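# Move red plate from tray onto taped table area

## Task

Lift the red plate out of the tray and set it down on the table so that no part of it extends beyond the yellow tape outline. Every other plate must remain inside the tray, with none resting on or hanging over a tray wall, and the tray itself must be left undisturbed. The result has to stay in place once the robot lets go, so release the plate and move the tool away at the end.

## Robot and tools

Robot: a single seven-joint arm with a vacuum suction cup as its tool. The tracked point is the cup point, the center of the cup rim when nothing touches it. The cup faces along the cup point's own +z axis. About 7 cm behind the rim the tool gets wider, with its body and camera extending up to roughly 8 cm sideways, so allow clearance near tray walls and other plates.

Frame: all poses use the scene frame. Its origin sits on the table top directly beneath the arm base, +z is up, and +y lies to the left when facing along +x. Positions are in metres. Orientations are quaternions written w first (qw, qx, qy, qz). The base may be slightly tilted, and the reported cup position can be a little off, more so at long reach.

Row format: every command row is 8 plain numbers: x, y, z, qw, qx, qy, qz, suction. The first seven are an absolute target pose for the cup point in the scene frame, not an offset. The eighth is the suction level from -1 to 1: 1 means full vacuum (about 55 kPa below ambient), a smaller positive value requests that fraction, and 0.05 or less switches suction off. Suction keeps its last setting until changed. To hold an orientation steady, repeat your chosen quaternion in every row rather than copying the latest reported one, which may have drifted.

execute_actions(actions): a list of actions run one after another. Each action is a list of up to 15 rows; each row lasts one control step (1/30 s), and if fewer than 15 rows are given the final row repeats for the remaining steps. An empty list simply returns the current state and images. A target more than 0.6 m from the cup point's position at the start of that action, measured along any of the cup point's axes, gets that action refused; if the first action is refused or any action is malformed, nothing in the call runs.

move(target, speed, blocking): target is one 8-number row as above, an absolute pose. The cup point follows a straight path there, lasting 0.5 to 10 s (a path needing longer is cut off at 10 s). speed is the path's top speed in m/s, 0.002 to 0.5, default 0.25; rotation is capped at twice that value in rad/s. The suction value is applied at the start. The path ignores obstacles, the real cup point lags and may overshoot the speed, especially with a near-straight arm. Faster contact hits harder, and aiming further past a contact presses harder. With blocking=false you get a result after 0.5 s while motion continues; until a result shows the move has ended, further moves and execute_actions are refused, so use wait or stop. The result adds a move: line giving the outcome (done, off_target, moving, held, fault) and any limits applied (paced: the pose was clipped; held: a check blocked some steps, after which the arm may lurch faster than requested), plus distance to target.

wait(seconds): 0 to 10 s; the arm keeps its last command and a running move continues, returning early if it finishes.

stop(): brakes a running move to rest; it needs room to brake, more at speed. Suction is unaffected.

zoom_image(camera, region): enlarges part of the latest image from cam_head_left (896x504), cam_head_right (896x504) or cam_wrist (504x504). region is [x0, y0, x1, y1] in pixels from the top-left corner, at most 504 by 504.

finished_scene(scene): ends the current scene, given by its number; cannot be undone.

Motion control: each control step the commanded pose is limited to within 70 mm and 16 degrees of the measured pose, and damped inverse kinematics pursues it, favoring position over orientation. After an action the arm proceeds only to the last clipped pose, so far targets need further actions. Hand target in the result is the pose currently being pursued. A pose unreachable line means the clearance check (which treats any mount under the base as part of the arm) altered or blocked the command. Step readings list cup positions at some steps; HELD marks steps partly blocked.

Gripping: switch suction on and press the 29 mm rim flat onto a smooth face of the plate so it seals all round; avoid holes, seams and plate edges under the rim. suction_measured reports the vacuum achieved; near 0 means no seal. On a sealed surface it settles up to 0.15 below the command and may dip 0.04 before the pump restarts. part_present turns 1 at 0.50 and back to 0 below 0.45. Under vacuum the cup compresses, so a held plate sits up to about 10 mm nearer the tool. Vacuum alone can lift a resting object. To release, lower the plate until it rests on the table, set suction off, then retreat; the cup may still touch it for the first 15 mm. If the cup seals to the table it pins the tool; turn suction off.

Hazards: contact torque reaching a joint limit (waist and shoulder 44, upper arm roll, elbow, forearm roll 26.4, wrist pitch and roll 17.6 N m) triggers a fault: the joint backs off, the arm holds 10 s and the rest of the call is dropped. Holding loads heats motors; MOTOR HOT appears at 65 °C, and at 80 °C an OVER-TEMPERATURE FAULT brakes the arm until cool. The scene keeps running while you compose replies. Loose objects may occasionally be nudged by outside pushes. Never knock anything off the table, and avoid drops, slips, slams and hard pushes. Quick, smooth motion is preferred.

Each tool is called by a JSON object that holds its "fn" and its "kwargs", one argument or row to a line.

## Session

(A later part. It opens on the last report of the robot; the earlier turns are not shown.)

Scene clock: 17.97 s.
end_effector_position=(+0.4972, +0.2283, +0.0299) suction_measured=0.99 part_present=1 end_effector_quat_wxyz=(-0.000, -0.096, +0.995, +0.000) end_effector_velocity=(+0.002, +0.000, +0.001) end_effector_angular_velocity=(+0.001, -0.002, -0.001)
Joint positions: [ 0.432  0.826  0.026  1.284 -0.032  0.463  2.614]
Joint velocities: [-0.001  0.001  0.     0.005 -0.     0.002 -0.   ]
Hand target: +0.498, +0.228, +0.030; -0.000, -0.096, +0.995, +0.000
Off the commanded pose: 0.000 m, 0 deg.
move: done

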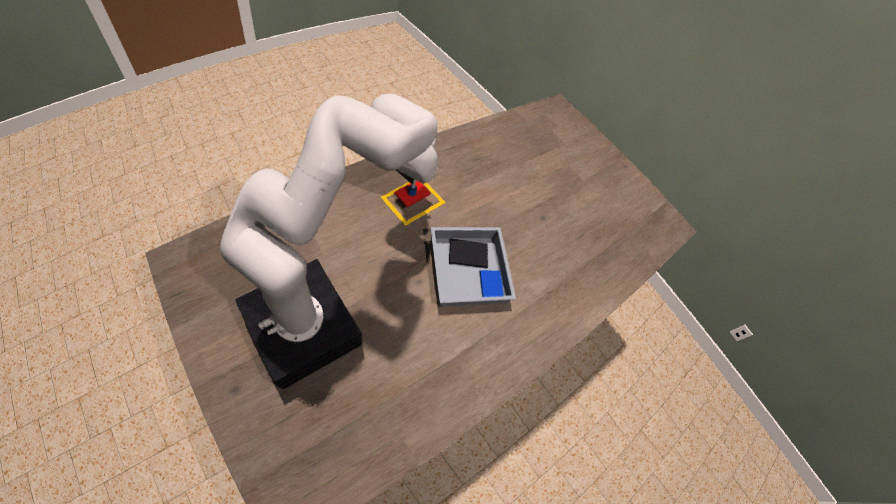

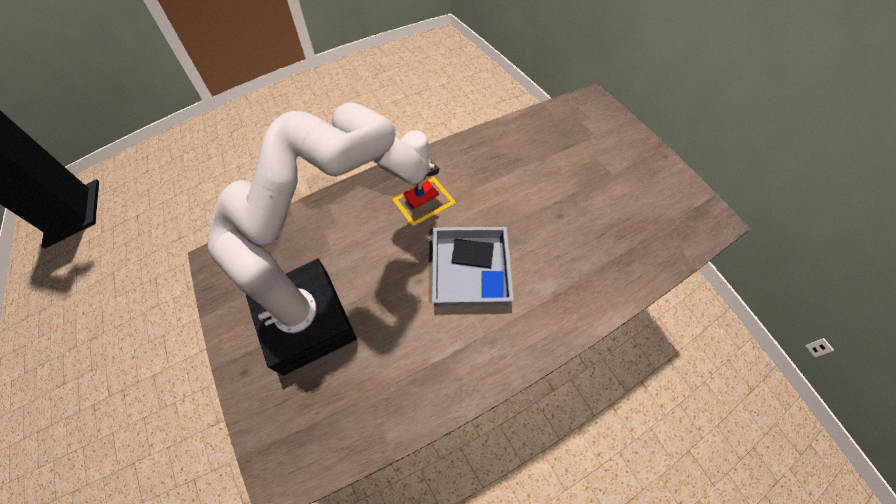

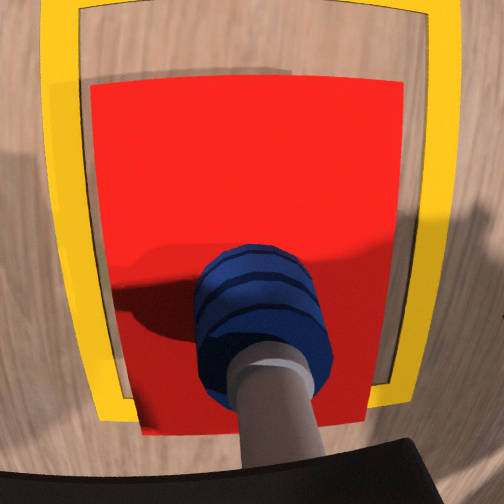

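{"fn": "move", "kwargs": {
  "target": [0.498, 0.2245, 0.006, 0.0, -0.0958, 0.9954, 0.0, 1.0],
  "speed": 0.04
}}

Scene clock: 19.37 s.
end_effector_position=(+0.4982, +0.2246, +0.0062) suction_measured=1.00 part_present=1 end_effector_quat_wxyz=(+0.000, -0.096, +0.995, +0.000) end_effector_velocity=(+0.001, +0.001, +0.001) end_effector_angular_velocity=(+0.001, -0.004, +0.001)
Joint positions: [ 0.428  0.888  0.023  1.308 -0.034  0.425  2.609]
Joint velocities: [ 0.002 -0.001 -0.     0.002  0.    -0.001 -0.   ]
Hand target: +0.498, +0.224, +0.006; +0.000, -0.096, +0.995, -0.000
Off the commanded pose: 0.000 m, 0 deg.
move: done

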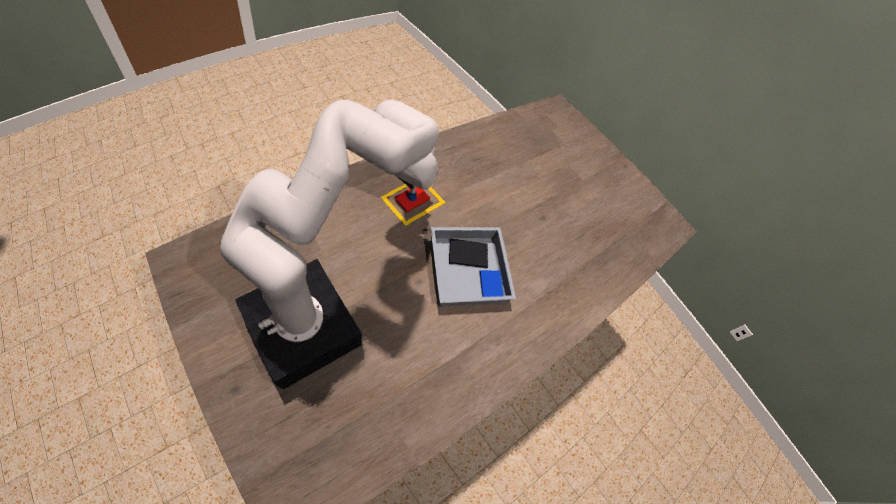

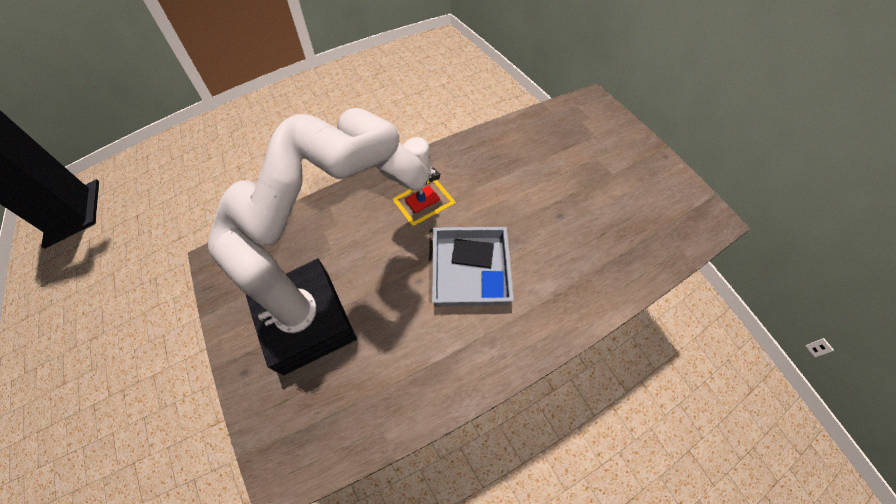

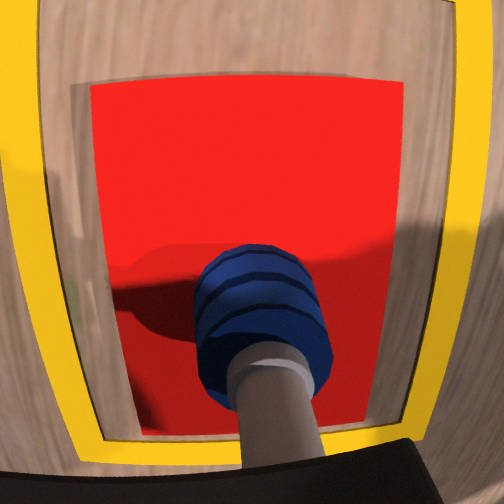

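{"fn": "move", "kwargs": {
  "target": [0.498, 0.2245, 0.002, 0.0, -0.0958, 0.9954, 0.0, 1.0],
  "speed": 0.01
}}

Scene clock: 20.43 s.
end_effector_position=(+0.4980, +0.2245, +0.0020) suction_measured=0.98 part_present=1 end_effector_quat_wxyz=(-0.000, -0.096, +0.995, -0.000) end_effector_velocity=(+0.001, +0.001, +0.001) end_effector_angular_velocity=(+0.001, -0.002, +0.001)
Joint positions: [ 0.428  0.899  0.023  1.313 -0.034  0.419  2.609]
Joint velocities: [ 0.    -0.001  0.     0.001  0.    -0.001 -0.   ]
Hand target: +0.498, +0.224, +0.002; +0.000, -0.096, +0.995, -0.000
Off the commanded pose: 0.000 m, 0 deg.
move: done

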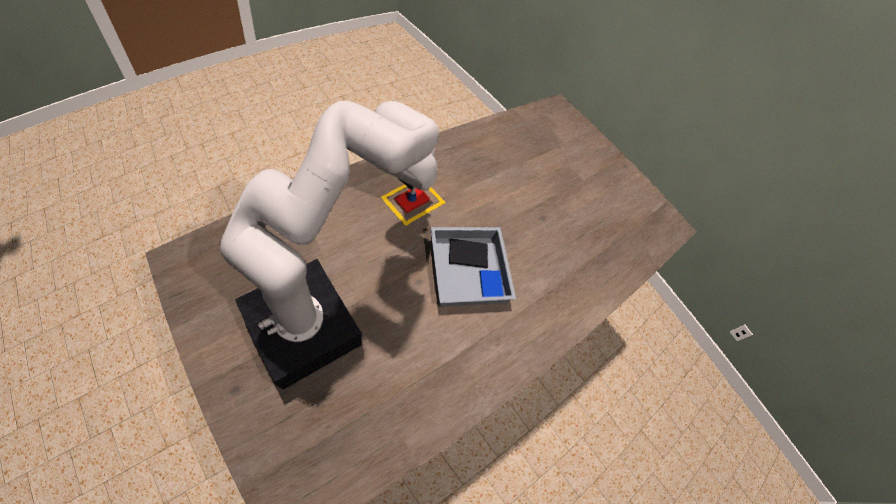

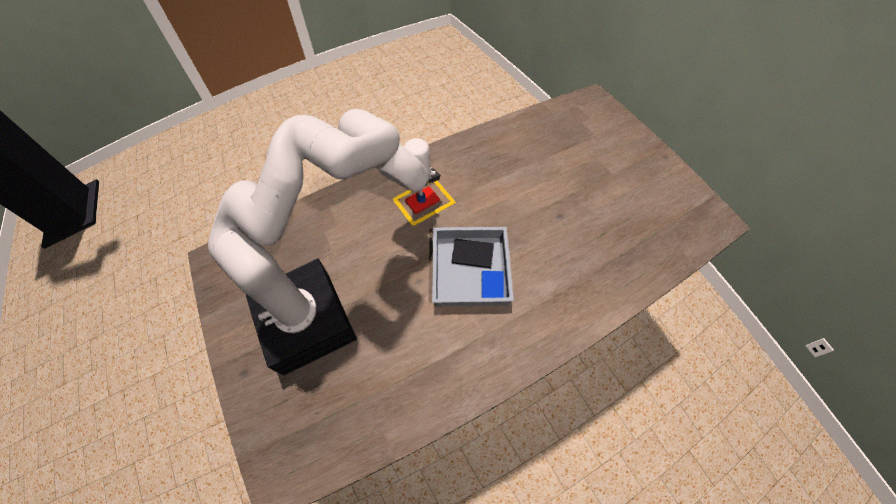

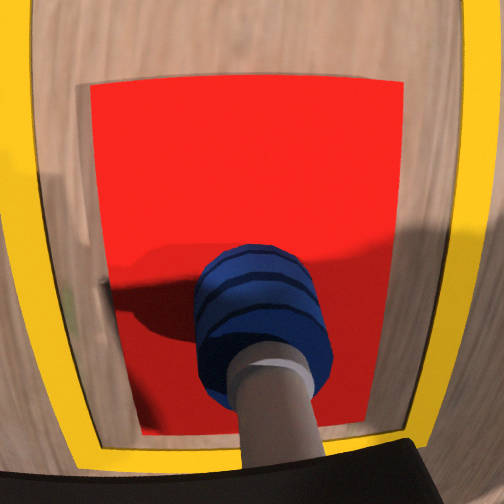

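{"fn": "zoom_image", "kwargs": {
  "camera": "cam_head_right",
  "region": [380, 160, 470, 235]
}}

{"fn": "zoom_image", "kwargs": {
  "camera": "cam_wrist",
  "region": [20, 40, 200, 220]
}}

Region (380, 160, 470, 235) of cam_head_right's 896x504 image, scaled by 5.600, with more detail than that image has.

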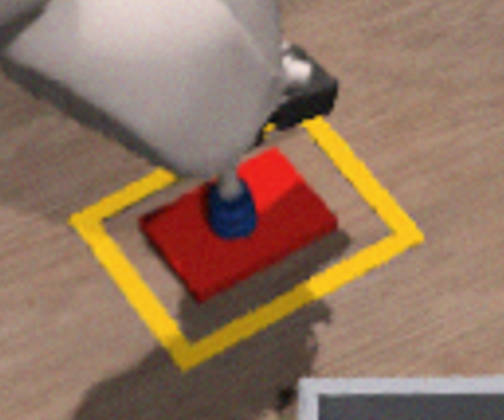

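Region (20, 40, 200, 220) of cam_wrist's 504x504 image, scaled by 2.800, with more detail than that image has.

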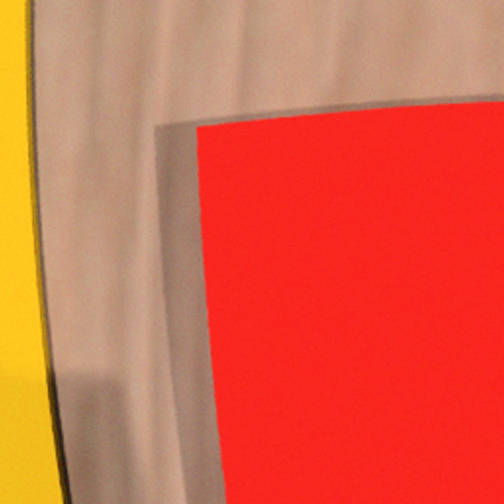

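{"fn": "move", "kwargs": {
  "target": [0.498, 0.2245, -0.001, 0.0, -0.0958, 0.9954, 0.0, 1.0],
  "speed": 0.008
}}

Scene clock: 21.50 s.
end_effector_position=(+0.4993, +0.2251, +0.0004) suction_measured=0.98 part_present=1 end_effector_quat_wxyz=(+0.002, -0.096, +0.995, +0.001) end_effector_velocity=(-0.000, -0.001, -0.001) end_effector_angular_velocity=(-0.001, +0.001, +0.001)
Joint positions: [ 0.428  0.905  0.023  1.319 -0.034  0.415  2.609]
Joint velocities: [-0.001  0.002 -0.    -0.    -0.    -0.    -0.001]
Hand target: +0.498, +0.224, -0.001; +0.000, -0.096, +0.995, -0.000
Off the commanded pose: 0.002 m, 0 deg.
move: done

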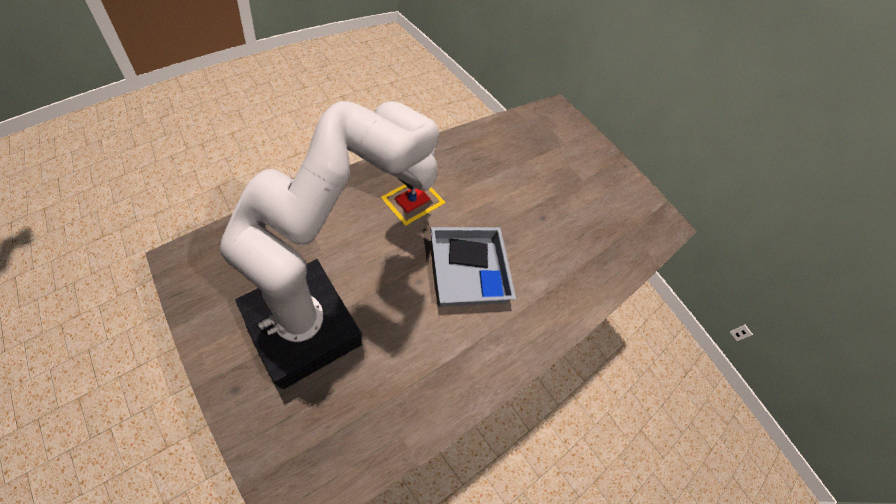

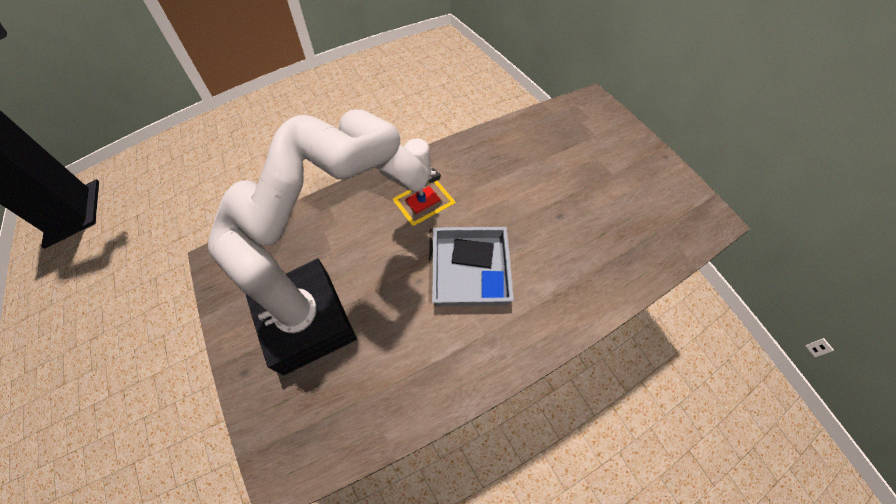

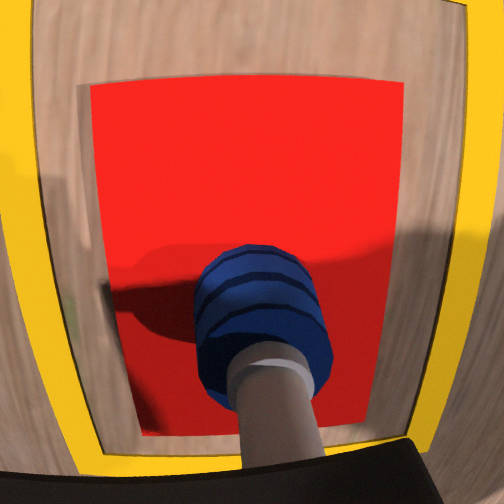

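{"fn": "execute_actions", "kwargs": {
  "actions": [
    [[0.4993, 0.2251, 0.0008, 0.0, -0.0958, 0.9954, 0.0, 0.0]]
  ]
}}

Scene clock: 22.07 s.
end_effector_position=(+0.4993, +0.2251, +0.0007) suction_measured=0.00 part_present=0 end_effector_quat_wxyz=(-0.000, -0.096, +0.995, -0.000) end_effector_velocity=(-0.001, -0.000, -0.000) end_effector_angular_velocity=(-0.000, +0.002, +0.000)
Joint positions: [ 0.428  0.905  0.023  1.322 -0.034  0.421  2.609]
Joint velocities: [-0.001 -0.001  0.001 -0.001 -0.     0.001 -0.   ]
Hand target: +0.499, +0.225, +0.001; -0.000, -0.096, +0.995, +0.000
Off the commanded pose: 0.000 m, 0 deg.
Step readings (end_effector_position):
0: (+0.4992, +0.2250, +0.0003)
1: (+0.4992, +0.2251, +0.0004)
2: (+0.4995, +0.2252, +0.0007)
4: (+0.4995, +0.2252, +0.0007)
8: (+0.4994, +0.2251, +0.0007)
15: end_effector_position above

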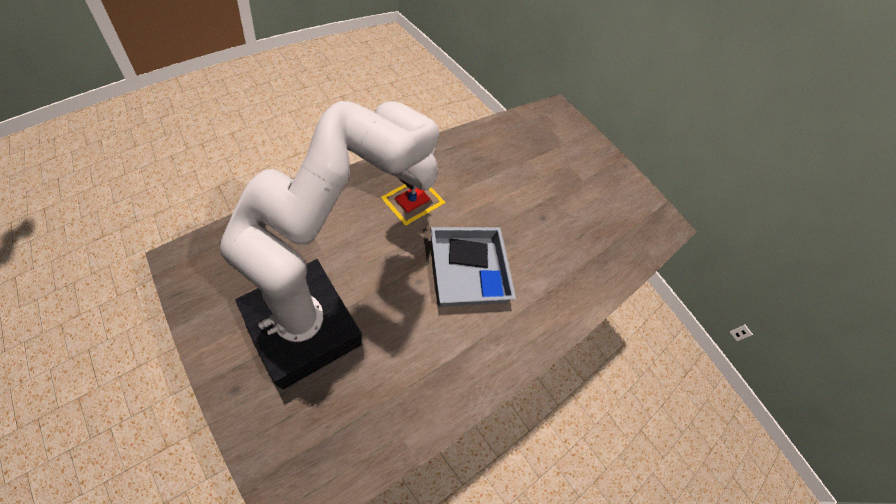

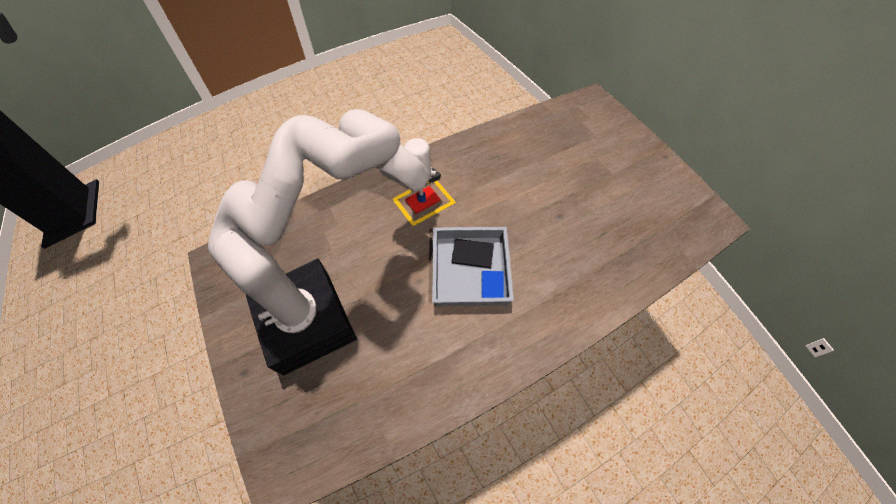

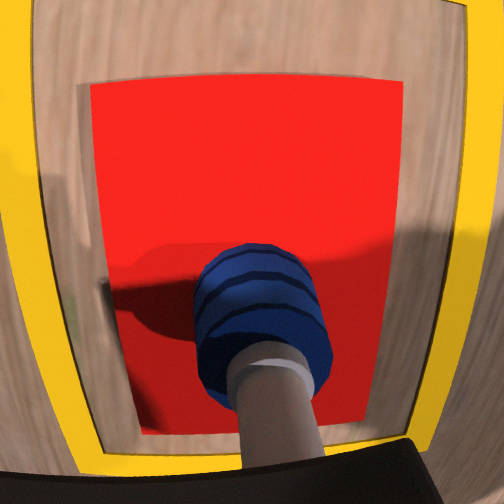

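Suction is released. Lifting straight up, clear of the plate.

{"fn": "move", "kwargs": {
  "target": [0.4993, 0.2251, 0.15, 0.0, -0.0958, 0.9954, 0.0, 0.0],
  "speed": 0.2
}}

Scene clock: 23.33 s.
end_effector_position=(+0.4989, +0.2250, +0.1492) suction_measured=0.00 part_present=0 end_effector_quat_wxyz=(-0.001, -0.096, +0.995, -0.000) end_effector_velocity=(+0.005, +0.003, +0.007) end_effector_angular_velocity=(+0.007, -0.015, +0.000)
Joint positions: [ 0.419  0.545  0.034  1.227 -0.021  0.689  2.6  ]
Joint velocities: [ 0.001 -0.008  0.     0.008  0.    -0.001  0.   ]
Hand target: +0.499, +0.225, +0.150; -0.000, -0.096, +0.995, +0.000
Off the commanded pose: 0.001 m, 0 deg.
move: done

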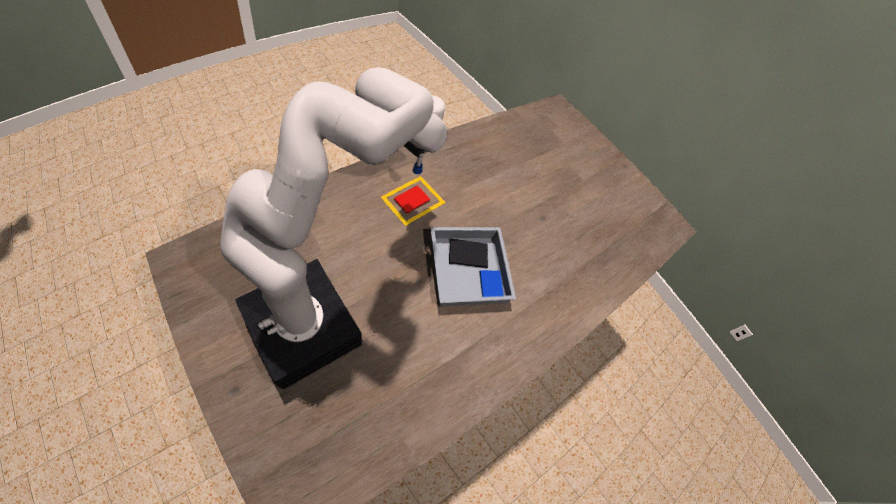

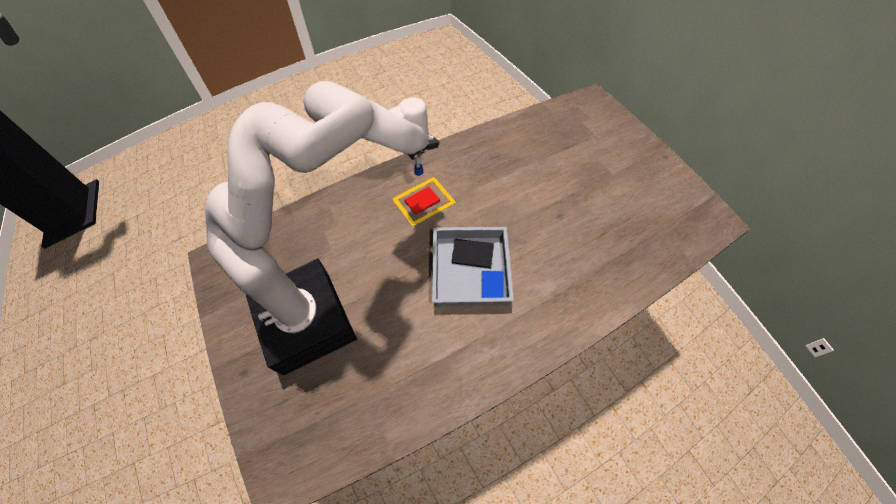

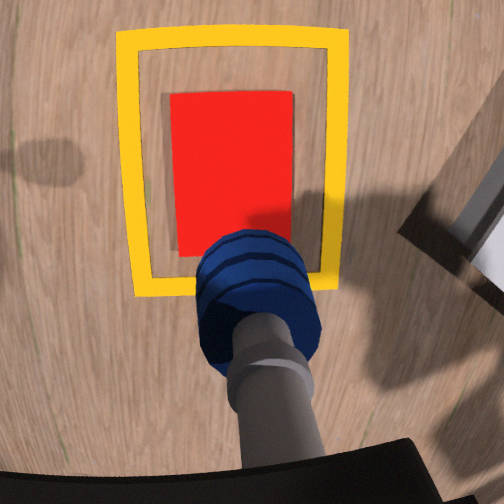

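{"fn": "finished_scene", "kwargs": {
  "scene": 1
}}

The scene is finished: the task was done.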